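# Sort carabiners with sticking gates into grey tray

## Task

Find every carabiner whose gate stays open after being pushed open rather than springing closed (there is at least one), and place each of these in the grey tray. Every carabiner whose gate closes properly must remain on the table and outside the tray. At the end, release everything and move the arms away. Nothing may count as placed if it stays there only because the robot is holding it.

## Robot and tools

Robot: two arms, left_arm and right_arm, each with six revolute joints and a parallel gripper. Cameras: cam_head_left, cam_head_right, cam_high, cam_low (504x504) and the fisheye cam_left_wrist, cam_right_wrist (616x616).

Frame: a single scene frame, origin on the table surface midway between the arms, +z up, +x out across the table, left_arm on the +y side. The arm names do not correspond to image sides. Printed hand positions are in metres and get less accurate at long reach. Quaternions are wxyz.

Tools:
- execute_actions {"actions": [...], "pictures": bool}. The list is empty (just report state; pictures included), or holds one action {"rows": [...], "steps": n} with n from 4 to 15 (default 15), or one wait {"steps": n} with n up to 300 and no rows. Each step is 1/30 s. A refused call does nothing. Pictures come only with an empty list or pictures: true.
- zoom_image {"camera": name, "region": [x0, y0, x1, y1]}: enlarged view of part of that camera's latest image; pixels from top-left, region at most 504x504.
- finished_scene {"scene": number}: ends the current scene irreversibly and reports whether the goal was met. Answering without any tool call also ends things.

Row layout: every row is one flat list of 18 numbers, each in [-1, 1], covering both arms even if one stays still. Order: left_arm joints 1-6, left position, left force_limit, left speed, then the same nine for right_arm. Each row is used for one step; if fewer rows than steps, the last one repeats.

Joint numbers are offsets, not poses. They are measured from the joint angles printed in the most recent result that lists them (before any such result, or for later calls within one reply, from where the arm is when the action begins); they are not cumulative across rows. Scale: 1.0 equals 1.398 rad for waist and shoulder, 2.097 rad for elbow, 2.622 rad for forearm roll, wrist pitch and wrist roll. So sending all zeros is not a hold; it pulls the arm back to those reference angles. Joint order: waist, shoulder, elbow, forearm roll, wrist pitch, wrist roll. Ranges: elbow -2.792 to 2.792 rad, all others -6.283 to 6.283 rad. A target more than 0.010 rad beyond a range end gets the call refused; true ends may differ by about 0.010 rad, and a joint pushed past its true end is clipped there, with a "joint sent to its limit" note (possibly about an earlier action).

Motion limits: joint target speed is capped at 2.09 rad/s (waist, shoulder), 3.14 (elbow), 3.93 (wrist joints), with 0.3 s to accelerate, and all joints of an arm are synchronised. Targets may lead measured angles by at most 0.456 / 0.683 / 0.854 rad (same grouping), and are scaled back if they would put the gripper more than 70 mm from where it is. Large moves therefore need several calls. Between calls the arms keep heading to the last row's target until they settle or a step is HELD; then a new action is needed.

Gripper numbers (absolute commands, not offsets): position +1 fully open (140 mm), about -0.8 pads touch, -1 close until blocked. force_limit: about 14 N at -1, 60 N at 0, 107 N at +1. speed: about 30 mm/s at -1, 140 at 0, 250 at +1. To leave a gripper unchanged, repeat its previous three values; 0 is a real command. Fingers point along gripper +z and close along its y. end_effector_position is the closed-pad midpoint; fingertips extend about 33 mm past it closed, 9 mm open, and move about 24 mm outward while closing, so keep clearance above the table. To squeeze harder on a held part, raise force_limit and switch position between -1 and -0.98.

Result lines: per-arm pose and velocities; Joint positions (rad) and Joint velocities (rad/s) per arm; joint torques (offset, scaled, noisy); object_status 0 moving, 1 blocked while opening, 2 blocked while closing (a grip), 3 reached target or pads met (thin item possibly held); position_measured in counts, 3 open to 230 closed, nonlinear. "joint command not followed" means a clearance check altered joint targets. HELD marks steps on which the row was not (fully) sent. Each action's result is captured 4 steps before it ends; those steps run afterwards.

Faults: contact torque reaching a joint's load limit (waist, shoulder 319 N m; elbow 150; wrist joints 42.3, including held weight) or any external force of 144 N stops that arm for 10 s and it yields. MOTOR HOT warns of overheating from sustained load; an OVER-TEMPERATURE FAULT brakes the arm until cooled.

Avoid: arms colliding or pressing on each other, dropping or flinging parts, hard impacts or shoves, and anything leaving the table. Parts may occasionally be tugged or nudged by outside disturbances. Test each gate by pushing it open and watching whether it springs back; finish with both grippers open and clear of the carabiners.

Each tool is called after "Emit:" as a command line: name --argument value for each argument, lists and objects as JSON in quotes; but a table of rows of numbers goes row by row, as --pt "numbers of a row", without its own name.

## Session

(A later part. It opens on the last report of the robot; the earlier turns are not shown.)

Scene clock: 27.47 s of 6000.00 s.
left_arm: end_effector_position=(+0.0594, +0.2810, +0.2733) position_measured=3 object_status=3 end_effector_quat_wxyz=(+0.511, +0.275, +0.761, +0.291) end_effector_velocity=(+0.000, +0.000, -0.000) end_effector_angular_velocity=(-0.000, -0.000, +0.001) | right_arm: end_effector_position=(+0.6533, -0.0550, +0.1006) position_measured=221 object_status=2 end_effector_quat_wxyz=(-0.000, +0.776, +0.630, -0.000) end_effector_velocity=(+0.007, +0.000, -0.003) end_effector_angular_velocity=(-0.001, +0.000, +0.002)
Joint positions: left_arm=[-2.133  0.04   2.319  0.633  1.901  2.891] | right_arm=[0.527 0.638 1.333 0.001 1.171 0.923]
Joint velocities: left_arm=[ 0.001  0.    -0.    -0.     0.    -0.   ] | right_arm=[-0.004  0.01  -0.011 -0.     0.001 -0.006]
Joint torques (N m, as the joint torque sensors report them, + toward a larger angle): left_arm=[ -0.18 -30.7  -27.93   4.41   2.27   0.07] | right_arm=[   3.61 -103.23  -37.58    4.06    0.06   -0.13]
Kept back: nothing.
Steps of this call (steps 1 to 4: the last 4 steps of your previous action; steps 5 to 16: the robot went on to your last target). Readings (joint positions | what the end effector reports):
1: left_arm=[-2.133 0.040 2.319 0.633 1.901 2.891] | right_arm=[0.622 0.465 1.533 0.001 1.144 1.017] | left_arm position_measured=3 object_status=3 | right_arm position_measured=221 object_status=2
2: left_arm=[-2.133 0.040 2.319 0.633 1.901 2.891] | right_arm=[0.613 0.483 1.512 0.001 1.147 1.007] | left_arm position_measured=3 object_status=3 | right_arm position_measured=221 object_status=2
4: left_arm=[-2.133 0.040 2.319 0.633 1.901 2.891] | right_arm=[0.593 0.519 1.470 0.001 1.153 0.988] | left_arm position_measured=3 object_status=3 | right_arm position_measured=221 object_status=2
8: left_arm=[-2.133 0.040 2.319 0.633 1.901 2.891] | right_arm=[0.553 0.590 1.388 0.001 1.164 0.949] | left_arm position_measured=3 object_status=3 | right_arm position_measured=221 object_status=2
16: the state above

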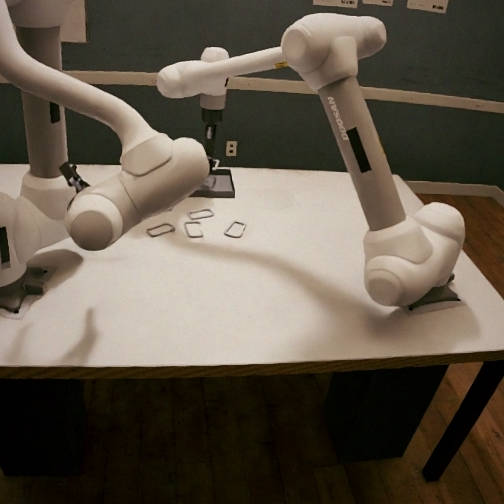

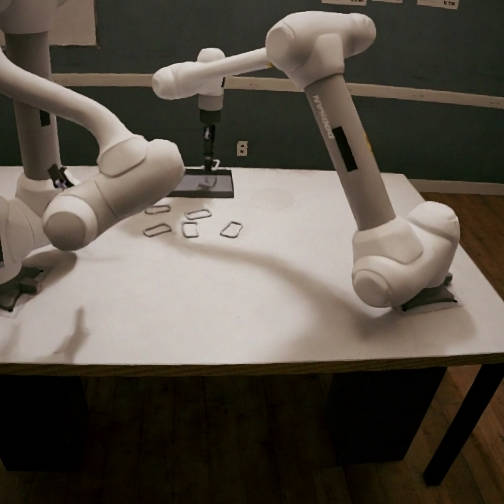

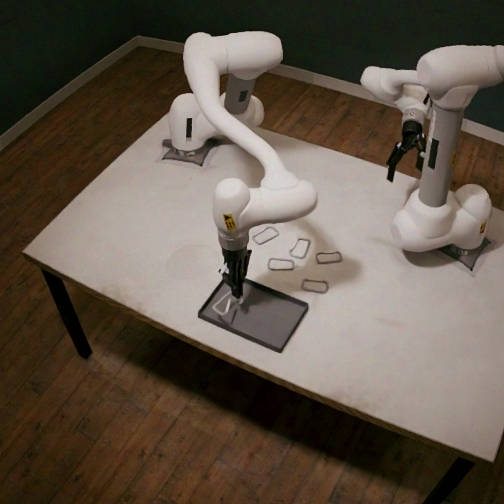

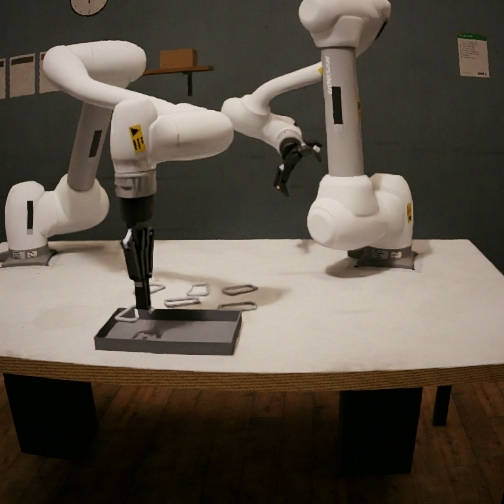

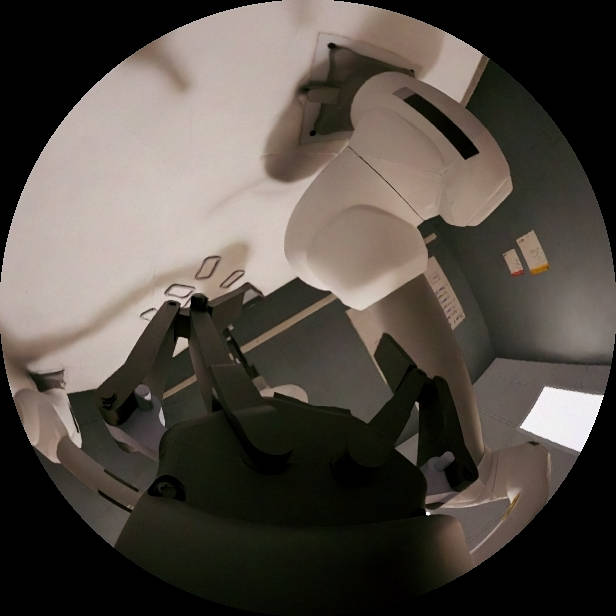

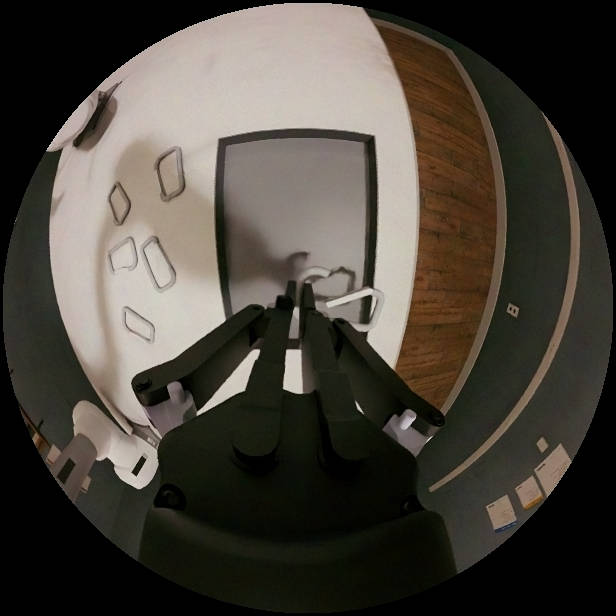

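Emit:
execute_actions --actions '[{"rows":[[0,0,0,0,0,0,1,0,0,0.0398,0,0,0,0,0.0212,-1,-0.2,-0.3],[0,0,0,0,0,0,1,0,0,0.0398,0,0,0,0,0.0212,-1,-0.2,-0.3],[0,0,0,0,0,0,1,0,0,0.0398,0,0,0,0,0.0212,-1,-0.2,-0.3],[0,0,0,0,0,0,1,0,0,0.0398,0,0,0,0,0.0212,-1,-0.2,-0.3],[0,0,0,0,0,0,1,0,0,0.0398,0.0378,-0.0015,0,-0.0191,0.0212,-1,-0.2,-0.3]],"steps":15}]'

Emit:
execute_actions --actions '[{"steps":5}]' --pictures true

Scene clock: 28.17 s of 6000.00 s.
left_arm: end_effector_position=(+0.0594, +0.2810, +0.2733) position_measured=3 object_status=3 end_effector_quat_wxyz=(+0.511, +0.275, +0.761, +0.291) end_effector_velocity=(-0.000, -0.000, +0.000) end_effector_angular_velocity=(-0.000, -0.000, -0.002) | right_arm: end_effector_position=(+0.6285, -0.0114, +0.0577) position_measured=221 object_status=2 end_effector_quat_wxyz=(-0.000, +0.776, +0.630, -0.001) end_effector_velocity=(+0.009, +0.023, -0.053) end_effector_angular_velocity=(+0.010, -0.010, +0.000)
Joint positions: left_arm=[-2.133  0.04   2.319  0.633  1.901  2.891] | right_arm=[0.582 0.687 1.33  0.001 1.125 0.978]
Joint velocities: left_arm=[-0.001 -0.     0.     0.001 -0.     0.   ] | right_arm=[ 0.012  0.066 -0.012  0.    -0.068  0.011]
Joint torques (N m, as the joint torque sensors report them, + toward a larger angle): left_arm=[ -0.32 -31.52 -27.68   4.34   2.26   0.12] | right_arm=[   2.47 -135.88  -44.89    4.85    0.15   -0.53]
Steps of this call (steps 1 to 10: the robot went on to your last target; steps 11 to 21: the first 11 steps of this action). Readings (joint positions | what the end effector reports):
11: left_arm=[-2.133 0.040 2.319 0.633 1.901 2.891] | right_arm=[0.527 0.638 1.332 0.001 1.171 0.922] | left_arm position_measured=3 object_status=3 | right_arm position_measured=221 object_status=2
12: left_arm=[-2.133 0.040 2.319 0.633 1.901 2.891] | right_arm=[0.529 0.638 1.332 0.001 1.171 0.925] | left_arm position_measured=3 object_status=3 | right_arm position_measured=221 object_status=2
14: left_arm=[-2.133 0.040 2.319 0.633 1.901 2.891] | right_arm=[0.554 0.638 1.332 0.001 1.171 0.949] | left_arm position_measured=3 object_status=3 | right_arm position_measured=221 object_status=2
18: left_arm=[-2.133 0.040 2.319 0.633 1.901 2.891] | right_arm=[0.580 0.663 1.331 0.001 1.147 0.975] | left_arm position_measured=3 object_status=3 | right_arm position_measured=221 object_status=2
21: the state above

Scene clock: 28.33 s of 6000.00 s.
left_arm: end_effector_position=(+0.0594, +0.2810, +0.2733) position_measured=3 object_status=3 end_effector_quat_wxyz=(+0.511, +0.275, +0.761, +0.291) end_effector_velocity=(+0.000, +0.000, +0.000) end_effector_angular_velocity=(+0.002, +0.000, +0.001) | right_arm: end_effector_position=(+0.6290, -0.0101, +0.0554) position_measured=221 object_status=2 end_effector_quat_wxyz=(-0.000, +0.776, +0.630, +0.000) end_effector_velocity=(+0.000, +0.001, -0.004) end_effector_angular_velocity=(-0.000, -0.001, +0.000)
Joint positions: left_arm=[-2.133  0.04   2.319  0.633  1.901  2.891] | right_arm=[0.583 0.69  1.33  0.001 1.121 0.978]
Joint velocities: left_arm=[ 0.001  0.    -0.     0.     0.     0.002] | right_arm=[ 0.001  0.005 -0.    -0.001 -0.004  0.001]
Joint torques (N m, as the joint torque sensors report them, + toward a larger angle): left_arm=[ -0.5  -31.58 -27.63   4.38   2.38   0.08] | right_arm=[   2.95 -106.06  -35.91    4.25   -0.14   -0.33]
Kept back: nothing.
Steps of this call (steps 1 to 4: the last 4 steps of your previous action; step 5: the robot went on to your last target). Readings (joint positions | what the end effector reports):
1: left_arm=[-2.133 0.040 2.319 0.633 1.901 2.891] | right_arm=[0.583 0.689 1.330 0.001 1.123 0.978] | left_arm position_measured=3 object_status=3 | right_arm position_measured=221 object_status=2
2: left_arm=[-2.133 0.040 2.319 0.633 1.901 2.891] | right_arm=[0.583 0.689 1.330 0.001 1.122 0.978] | left_arm position_measured=3 object_status=3 | right_arm position_measured=221 object_status=2
4: left_arm=[-2.133 0.040 2.319 0.633 1.901 2.891] | right_arm=[0.583 0.690 1.330 0.001 1.122 0.978] | left_arm position_measured=3 object_status=3 | right_arm position_measured=221 object_status=2
5: the state above

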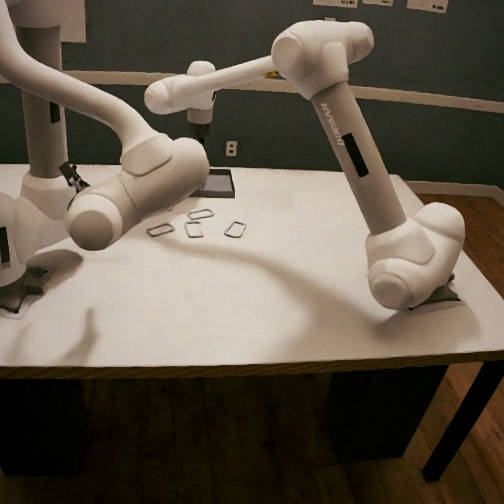

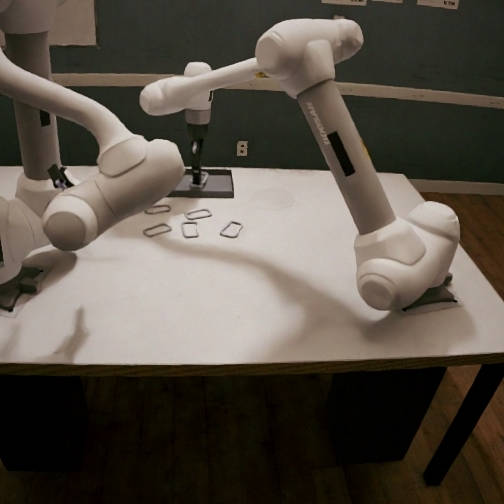

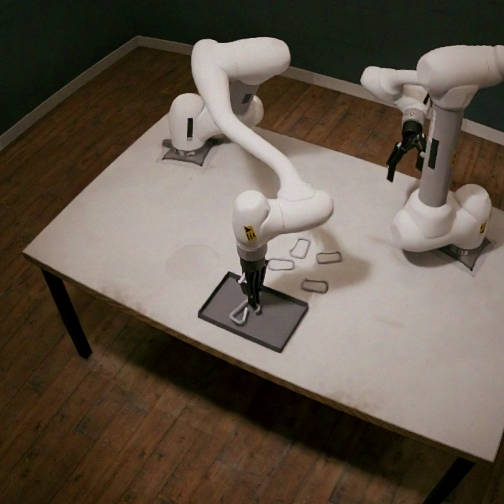

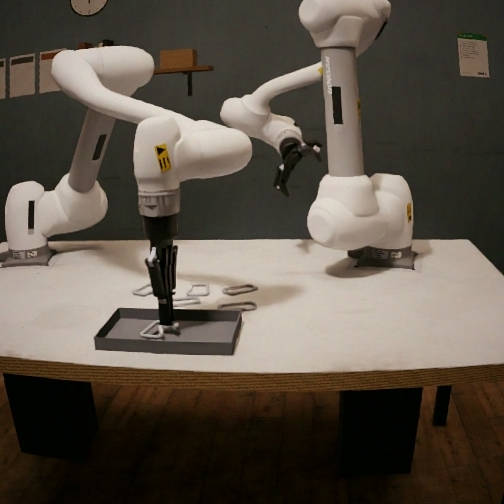

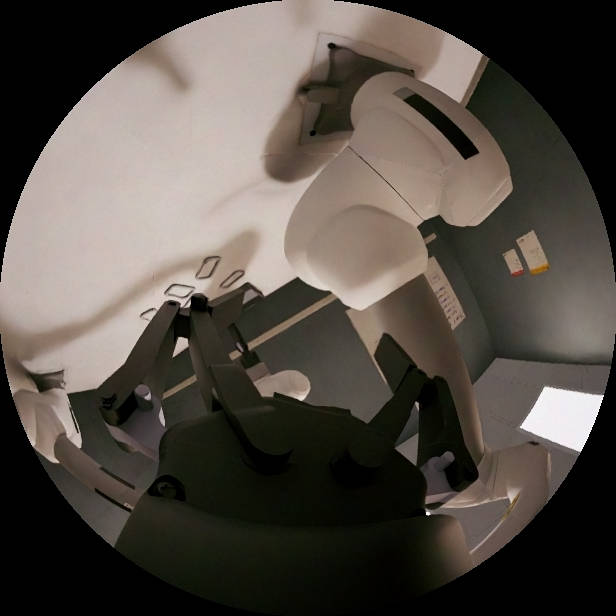

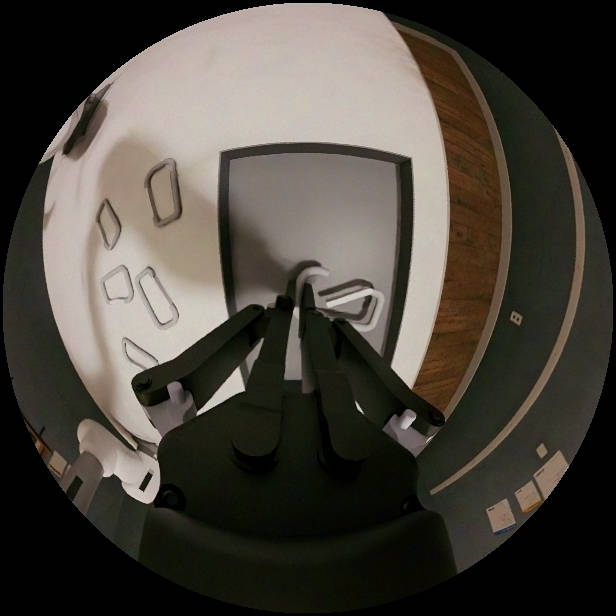

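Emit:
execute_actions --actions '[{"rows":[[0,0,0,0,0,0,1,0,0,0,0.0051,0.0035,0,-0.0055,0,-1,-0.2,0],[0,0,0,0,0,0,1,0,0,0,0.0051,0.0035,0,-0.0055,0,-1,-0.2,0],[0,0,0,0,0,0,1,0,0,0,0.0051,0.0035,0,-0.0055,0,-1,-0.2,0],[0,0,0,0,0,0,1,0,0,0,0.0051,0.0035,0,-0.0055,0,-1,-0.2,0],[0,0,0,0,0,0,1,0,0,0,0.0051,0.0035,0,-0.0055,0,-1,-0.2,0],[0,0,0,0,0,0,1,0,0,0,0.0051,0.0035,0,-0.0055,0,-0.5,-0.2,0.3],[0,0,0,0,0,0,1,0,0,0,0.0051,0.0035,0,-0.0055,0,-0.5,-0.2,0.3],[0,0,0,0,0,0,1,0,0,0,0.0051,0.0035,0,-0.0055,0,-0.5,-0.2,0.3],[0,0,0,0,0,0,1,0,0,0,0.0051,0.0035,0,-0.0055,0,-0.5,-0.2,0.3],[0,0,0,0,0,0,1,0,0,0,0.0051,0.0035,0,-0.0055,0,-0.5,-0.2,0.3],[0,0,0,0,0,0,1,0,0,0,0.0051,0.0035,0,-0.0055,0,-0.5,-0.2,0.3],[0,0,0,0,0,0,1,0,0,0,-0.028,-0.019,0,0.03,0,-0.5,-0.2,0.3]],"steps":15}]'

Scene clock: 29.03 s of 6000.00 s.
left_arm: end_effector_position=(+0.0594, +0.2810, +0.2733) position_measured=3 object_status=3 end_effector_quat_wxyz=(+0.511, +0.275, +0.761, +0.291) end_effector_velocity=(-0.000, +0.001, -0.000) end_effector_angular_velocity=(+0.002, +0.002, +0.000) | right_arm: end_effector_position=(+0.6288, -0.0102, +0.0455) position_measured=192 object_status=0 end_effector_quat_wxyz=(-0.000, +0.776, +0.630, +0.000) end_effector_velocity=(-0.000, -0.000, -0.003) end_effector_angular_velocity=(-0.001, +0.001, -0.000)
Joint positions: left_arm=[-2.133  0.04   2.319  0.633  1.901  2.891] | right_arm=[0.583 0.697 1.337 0.001 1.107 0.978]
Joint velocities: left_arm=[-0.    -0.001  0.    -0.002  0.     0.002] | right_arm=[-0.     0.003  0.001 -0.    -0.002  0.   ]
Joint torques (N m, as the joint torque sensors report them, + toward a larger angle): left_arm=[ -0.32 -31.03 -28.15   4.36   2.31  -0.01] | right_arm=[   3.11 -105.79  -36.25    4.12   -0.24   -0.13]
Steps of this call (steps 1 to 10: the robot went on to your last target; steps 11 to 21: the first 11 steps of this action). Readings (joint positions | what the end effector reports):
11: left_arm=[-2.133 0.040 2.319 0.633 1.901 2.891] | right_arm=[0.583 0.691 1.330 0.001 1.121 0.978] | left_arm position_measured=3 object_status=3 | right_arm position_measured=221 object_status=2
12: left_arm=[-2.133 0.040 2.319 0.633 1.901 2.891] | right_arm=[0.583 0.692 1.331 0.001 1.118 0.978] | left_arm position_measured=3 object_status=3 | right_arm position_measured=221 object_status=2
14: left_arm=[-2.133 0.040 2.319 0.633 1.901 2.891] | right_arm=[0.583 0.695 1.335 0.001 1.111 0.978] | left_arm position_measured=3 object_status=3 | right_arm position_measured=221 object_status=2
18: left_arm=[-2.133 0.040 2.319 0.633 1.901 2.891] | right_arm=[0.583 0.697 1.337 0.001 1.108 0.978] | left_arm position_measured=3 object_status=3 | right_arm position_measured=213 object_status=0
21: the state above

Emit:
execute_actions --actions '[{"rows":[[0,0,0,0,0,0,1,0,0,0,-0.028,-0.019,0,0.03,0,-0.5,-0.2,0.3],[0,0,0,0,0,0,1,0,0,0,-0.028,-0.019,0,0.03,0,-0.5,-0.2,0.3],[0,0,0,0,0,0,1,0,0,0,-0.028,-0.019,0,0.03,0,-0.5,-0.2,0.3],[0,0,0,0,0,0,1,0,0,0,-0.028,-0.019,0,0.03,0,-0.5,-0.2,0.3],[0,0,0,0,0,0,1,0,0,0,-0.028,-0.019,0,0.03,0,-0.5,-0.2,0.3],[0,0,0,0,0,0,1,0,0,0.1561,0.0195,-0.0508,0,0.0304,-0.0454,0.1,-0.5,0.3]],"steps":15}]'

Emit:
execute_actions --actions '[{"steps":18}]' --pictures true

Scene clock: 29.87 s of 6000.00 s.
left_arm: end_effector_position=(+0.0594, +0.2810, +0.2733) position_measured=3 object_status=3 end_effector_quat_wxyz=(+0.511, +0.275, +0.761, +0.291) end_effector_velocity=(+0.000, +0.000, +0.000) end_effector_angular_velocity=(+0.001, +0.001, -0.001) | right_arm: end_effector_position=(+0.5905, +0.0363, +0.0940) position_measured=151 object_status=0 end_effector_quat_wxyz=(-0.000, +0.743, +0.669, +0.000) end_effector_velocity=(-0.278, +0.321, -0.056) end_effector_angular_velocity=(-0.000, -0.000, +0.716)
Joint positions: left_arm=[-2.133  0.04   2.319  0.633  1.901  2.891] | right_arm=[0.649 0.678 1.276 0.001 1.187 0.942]
Joint velocities: left_arm=[-0.    -0.001  0.    -0.     0.     0.002] | right_arm=[ 0.464  0.142 -0.142 -0.    -0.001 -0.252]
Joint torques (N m, as the joint torque sensors report them, + toward a larger angle): left_arm=[ -0.21 -31.25 -27.69   4.38   2.35  -0.05] | right_arm=[  -9.23 -108.17  -37.85    3.76   -0.22   -0.56]
Steps of this call (steps 1 to 4: the last 4 steps of your previous action; steps 5 to 14: the robot went on to your last target; steps 15 to 25: the first 11 steps of this action). Readings (joint positions | what the end effector reports):
15: left_arm=[-2.133 0.040 2.319 0.633 1.901 2.891] | right_arm=[0.583 0.651 1.290 0.001 1.200 0.978] | left_arm position_measured=3 object_status=3 | right_arm position_measured=192 object_status=3
16: left_arm=[-2.133 0.040 2.319 0.633 1.901 2.891] | right_arm=[0.583 0.652 1.291 0.001 1.197 0.978] | left_arm position_measured=3 object_status=3 | right_arm position_measured=192 object_status=3
18: left_arm=[-2.133 0.040 2.319 0.633 1.901 2.891] | right_arm=[0.583 0.656 1.295 0.001 1.190 0.978] | left_arm position_measured=3 object_status=3 | right_arm position_measured=192 object_status=3
22: left_arm=[-2.133 0.040 2.319 0.633 1.901 2.891] | right_arm=[0.597 0.662 1.291 0.001 1.187 0.970] | left_arm position_measured=3 object_status=3 | right_arm position_measured=179 object_status=0
25: the state above

Scene clock: 30.47 s of 6000.00 s.
left_arm: end_effector_position=(+0.0594, +0.2810, +0.2733) position_measured=3 object_status=3 end_effector_quat_wxyz=(+0.511, +0.275, +0.761, +0.291) end_effector_velocity=(+0.000, +0.000, -0.001) end_effector_angular_velocity=(+0.003, -0.002, +0.003) | right_arm: end_effector_position=(+0.4903, +0.1342, +0.0749) position_measured=117 object_status=3 end_effector_quat_wxyz=(-0.000, +0.660, +0.752, -0.000) end_effector_velocity=(-0.001, +0.002, +0.000) end_effector_angular_velocity=(+0.000, -0.001, +0.005)
Joint positions: left_arm=[-2.133  0.04   2.319  0.633  1.901  2.891] | right_arm=[0.801 0.724 1.231 0.001 1.187 0.859]
Joint velocities: left_arm=[ 0.002  0.003 -0.    -0.001  0.     0.   ] | right_arm=[ 0.003  0.001 -0.002 -0.001 -0.    -0.002]
Joint torques (N m, as the joint torque sensors report them, + toward a larger angle): left_arm=[ -0.28 -31.18 -27.55   4.27   2.22   0.05] | right_arm=[   3.14 -109.6   -36.9     4.     -0.36   -0.03]
Kept back: nothing.
Steps of this call (steps 1 to 4: the last 4 steps of your previous action; steps 5 to 18: the robot went on to your last target). Readings (joint positions | what the end effector reports):
1: left_arm=[-2.133 0.040 2.319 0.633 1.901 2.891] | right_arm=[0.665 0.683 1.271 0.001 1.187 0.934] | left_arm position_measured=3 object_status=3 | right_arm position_measured=142 object_status=0
2: left_arm=[-2.133 0.040 2.319 0.633 1.901 2.891] | right_arm=[0.680 0.687 1.267 0.001 1.187 0.925] | left_arm position_measured=3 object_status=3 | right_arm position_measured=132 object_status=0
4: left_arm=[-2.133 0.040 2.319 0.633 1.901 2.891] | right_arm=[0.711 0.697 1.257 0.001 1.187 0.908] | left_arm position_measured=3 object_status=3 | right_arm position_measured=117 object_status=0
8: left_arm=[-2.133 0.040 2.319 0.633 1.901 2.891] | right_arm=[0.772 0.715 1.239 0.001 1.187 0.875] | left_arm position_measured=3 object_status=3 | right_arm position_measured=117 object_status=0
18: the state above

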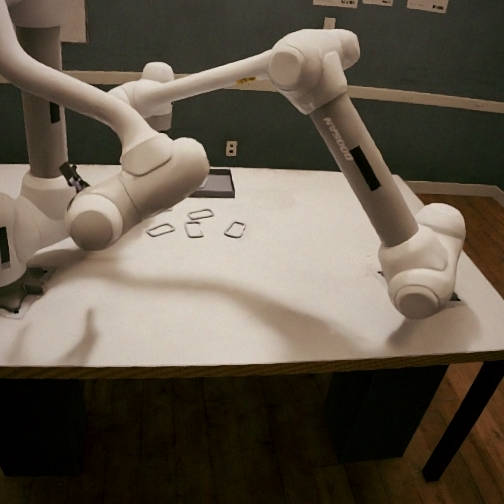

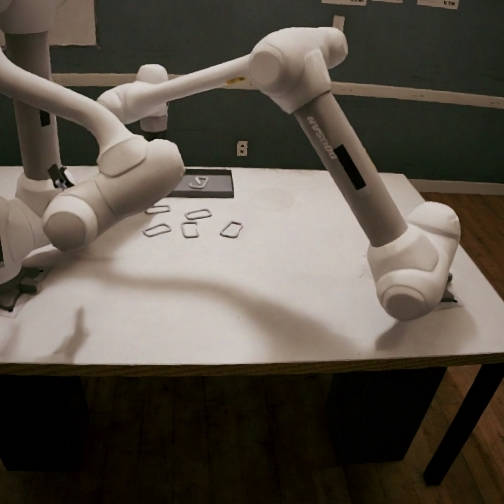

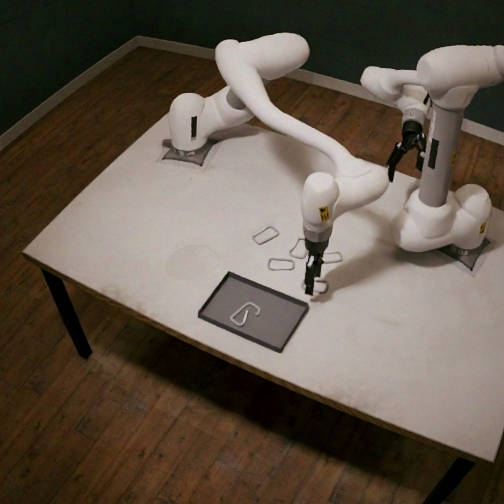

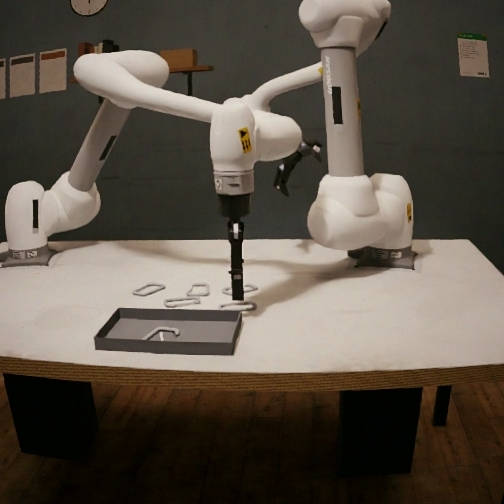

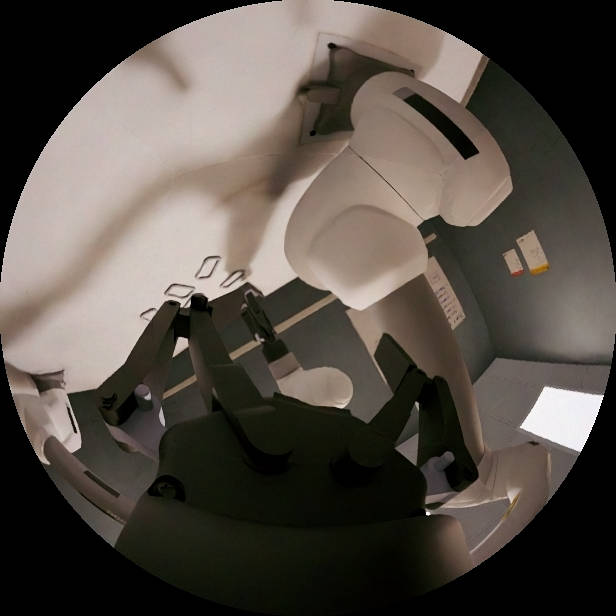

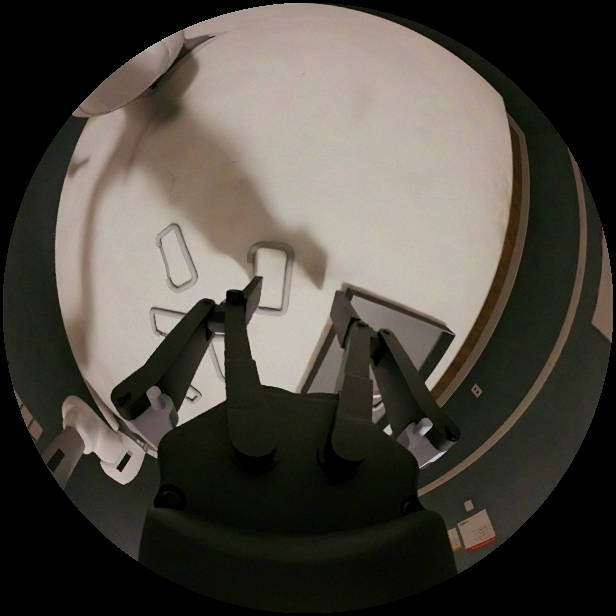

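Emit:
execute_actions --actions '[{"rows":[[0,0,0,0,0,0,1,0,0,0.0253,-0.0277,0.033,0,-0.0115,0.0324,0.1,-0.5,0.3]],"steps":15}]' --pictures true

Scene clock: 31.03 s of 6000.00 s.
left_arm: end_effector_position=(+0.0594, +0.2810, +0.2733) position_measured=3 object_status=3 end_effector_quat_wxyz=(+0.511, +0.275, +0.761, +0.291) end_effector_velocity=(+0.001, +0.000, +0.000) end_effector_angular_velocity=(-0.003, -0.000, +0.002) | right_arm: end_effector_position=(+0.4493, +0.1294, +0.0747) position_measured=117 object_status=3 end_effector_quat_wxyz=(-0.000, +0.678, +0.735, -0.000) end_effector_velocity=(-0.005, -0.001, +0.000) end_effector_angular_velocity=(+0.000, -0.001, -0.007)
Joint positions: left_arm=[-2.133  0.04   2.319  0.633  1.901  2.891] | right_arm=[0.836 0.686 1.299 0.001 1.157 0.943]
Joint velocities: left_arm=[ 0.002 -0.     0.     0.     0.    -0.002] | right_arm=[ 0.004 -0.006  0.01  -0.001 -0.004  0.012]
Joint torques (N m, as the joint torque sensors report them, + toward a larger angle): left_arm=[ -0.53 -30.84 -27.73   4.29   2.22   0.01] | right_arm=[  -0.81 -105.42  -37.7     3.95    0.25   -0.29]
Steps of this call (steps 1 to 6: the robot went on to your last target; steps 7 to 17: the first 11 steps of this action). Readings (joint positions | what the end effector reports):
7: left_arm=[-2.133 0.040 2.319 0.633 1.901 2.891] | right_arm=[0.801 0.724 1.231 0.001 1.187 0.859] | left_arm position_measured=3 object_status=3 | right_arm position_measured=117 object_status=3
8: left_arm=[-2.133 0.040 2.319 0.633 1.901 2.891] | right_arm=[0.804 0.722 1.236 0.001 1.184 0.865] | left_arm position_measured=3 object_status=3 | right_arm position_measured=117 object_status=3
10: left_arm=[-2.133 0.040 2.319 0.633 1.901 2.891] | right_arm=[0.821 0.703 1.269 0.001 1.170 0.907] | left_arm position_measured=3 object_status=3 | right_arm position_measured=117 object_status=3
14: left_arm=[-2.133 0.040 2.319 0.633 1.901 2.891] | right_arm=[0.835 0.687 1.297 0.001 1.158 0.941] | left_arm position_measured=3 object_status=3 | right_arm position_measured=117 object_status=3
17: the state above

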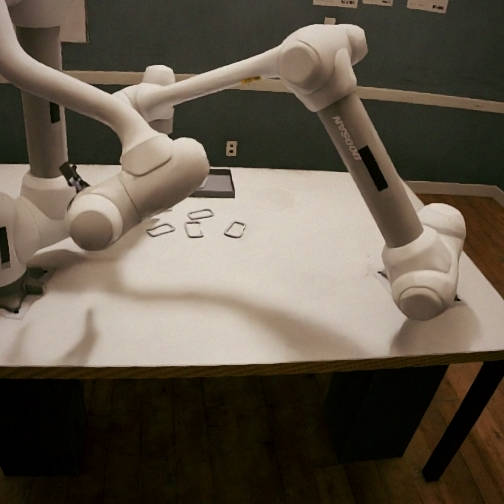

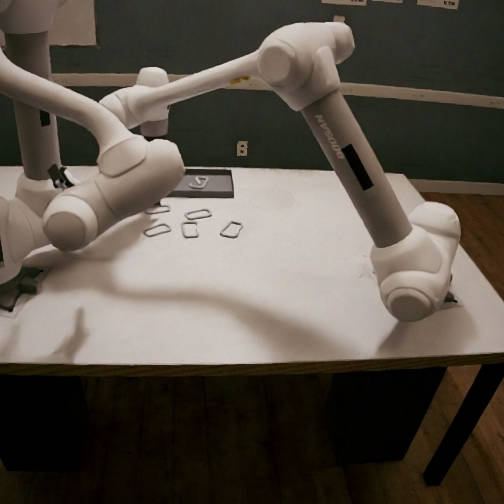

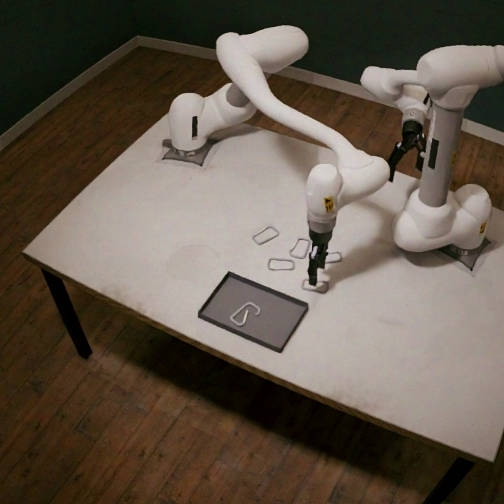

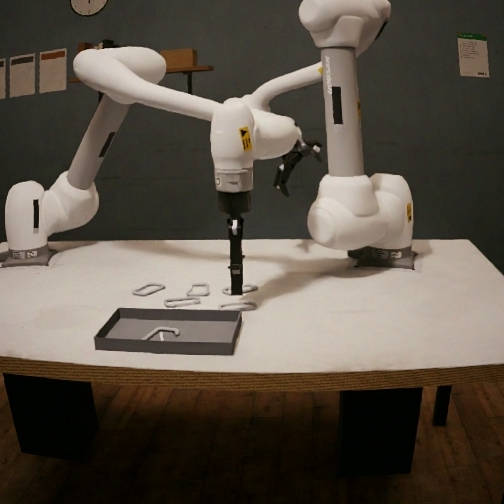

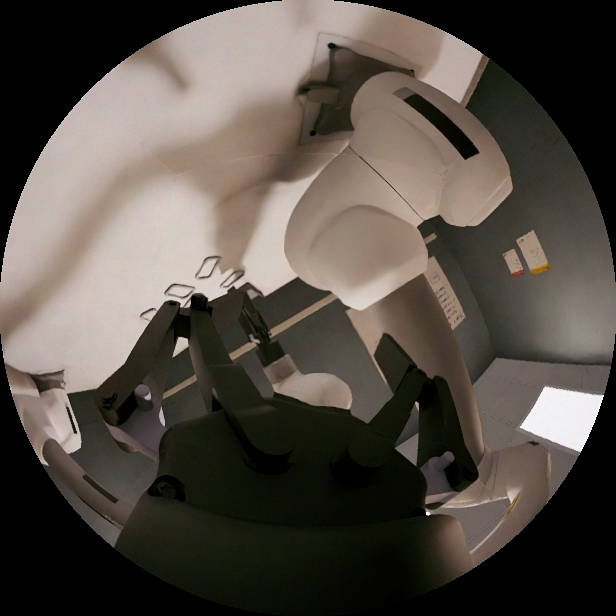

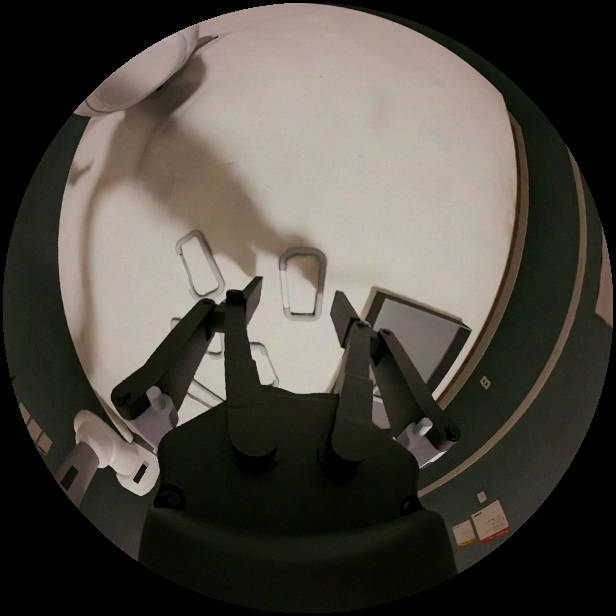

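Emit:
execute_actions --actions '[]'

Scene clock: 31.63 s of 6000.00 s.
left_arm: end_effector_position=(+0.0594, +0.2810, +0.2733) position_measured=3 object_status=3 end_effector_quat_wxyz=(+0.511, +0.275, +0.761, +0.291) end_effector_velocity=(-0.001, -0.000, -0.000) end_effector_angular_velocity=(+0.002, -0.000, -0.003) | right_arm: end_effector_position=(+0.4488, +0.1293, +0.0747) position_measured=117 object_status=3 end_effector_quat_wxyz=(-0.000, +0.678, +0.735, -0.000) end_effector_velocity=(+0.000, +0.000, +0.000) end_effector_angular_velocity=(+0.001, +0.000, -0.001)
Joint positions: left_arm=[-2.133  0.04   2.319  0.633  1.901  2.891] | right_arm=[0.836 0.686 1.3   0.001 1.157 0.944]
Joint velocities: left_arm=[-0.003  0.001  0.    -0.001  0.     0.001] | right_arm=[-0.    -0.    -0.     0.001  0.     0.   ]
Joint torques (N m, as the joint torque sensors report them, + toward a larger angle): left_arm=[ -0.27 -31.67 -27.61   4.3    2.18   0.04] | right_arm=[   5.34 -105.22  -36.65    4.21   -0.2    -0.32]
Kept back: nothing.
Steps of this call (steps 1 to 4: the last 4 steps of your previous action; steps 5 to 15: the robot went on to your last target; steps 16 to 18: nothing new was sent). Readings (joint positions | what the end effector reports):
1: left_arm=[-2.133 0.040 2.319 0.633 1.901 2.891] | right_arm=[0.836 0.686 1.299 0.001 1.157 0.944] | left_arm position_measured=3 object_status=3 | right_arm position_measured=117 object_status=3
2: left_arm=[-2.133 0.040 2.319 0.633 1.901 2.891] | right_arm=[0.836 0.686 1.300 0.001 1.157 0.944] | left_arm position_measured=3 object_status=3 | right_arm position_measured=117 object_status=3
4: left_arm=[-2.133 0.040 2.319 0.633 1.901 2.891] | right_arm=[0.836 0.686 1.300 0.001 1.157 0.944] | left_arm position_measured=3 object_status=3 | right_arm position_measured=117 object_status=3
8: left_arm=[-2.133 0.040 2.319 0.633 1.901 2.891] | right_arm=[0.836 0.686 1.300 0.001 1.157 0.944] | left_arm position_measured=3 object_status=3 | right_arm position_measured=117 object_status=3
18: the state above
All arms were judged still, so your last target was given up. Only a new action makes them travel on or press farther. Fingers that are still opening or closing keep moving.

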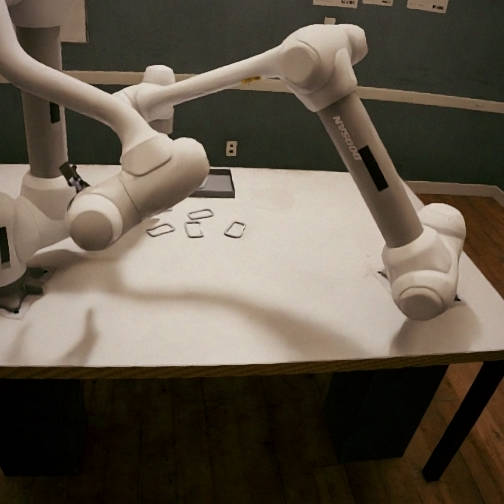

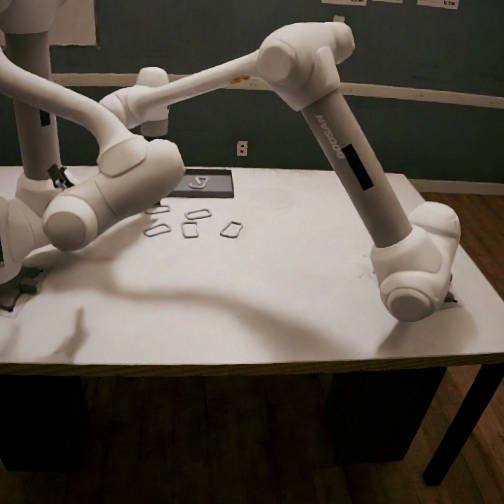

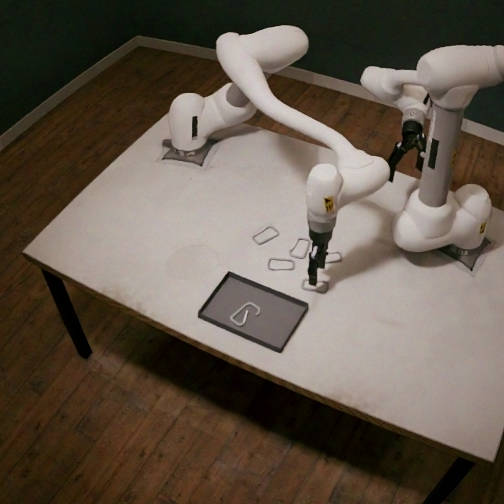

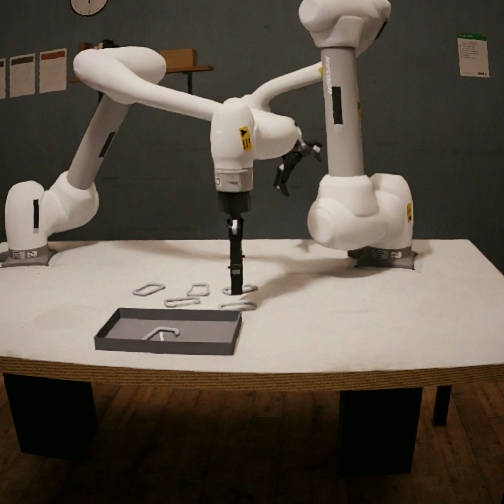

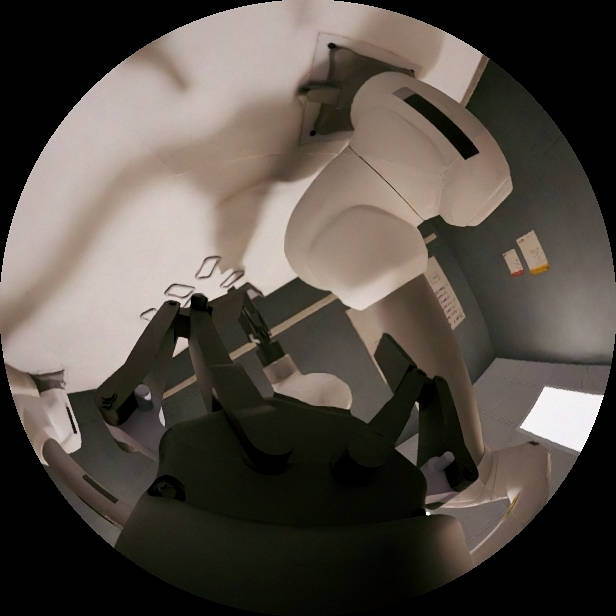

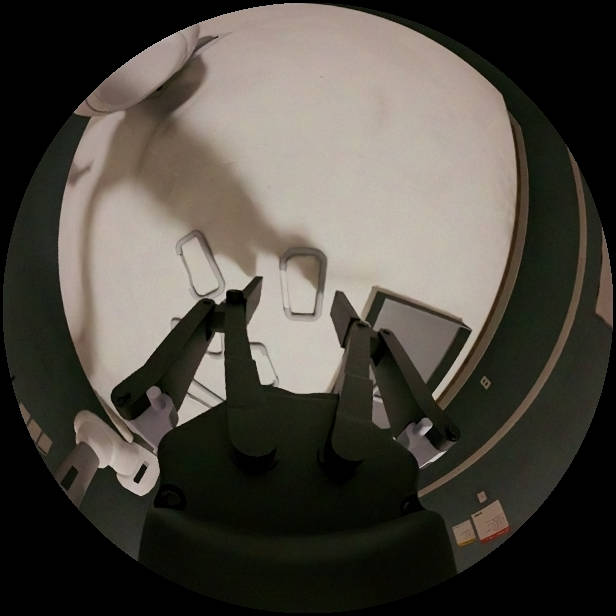

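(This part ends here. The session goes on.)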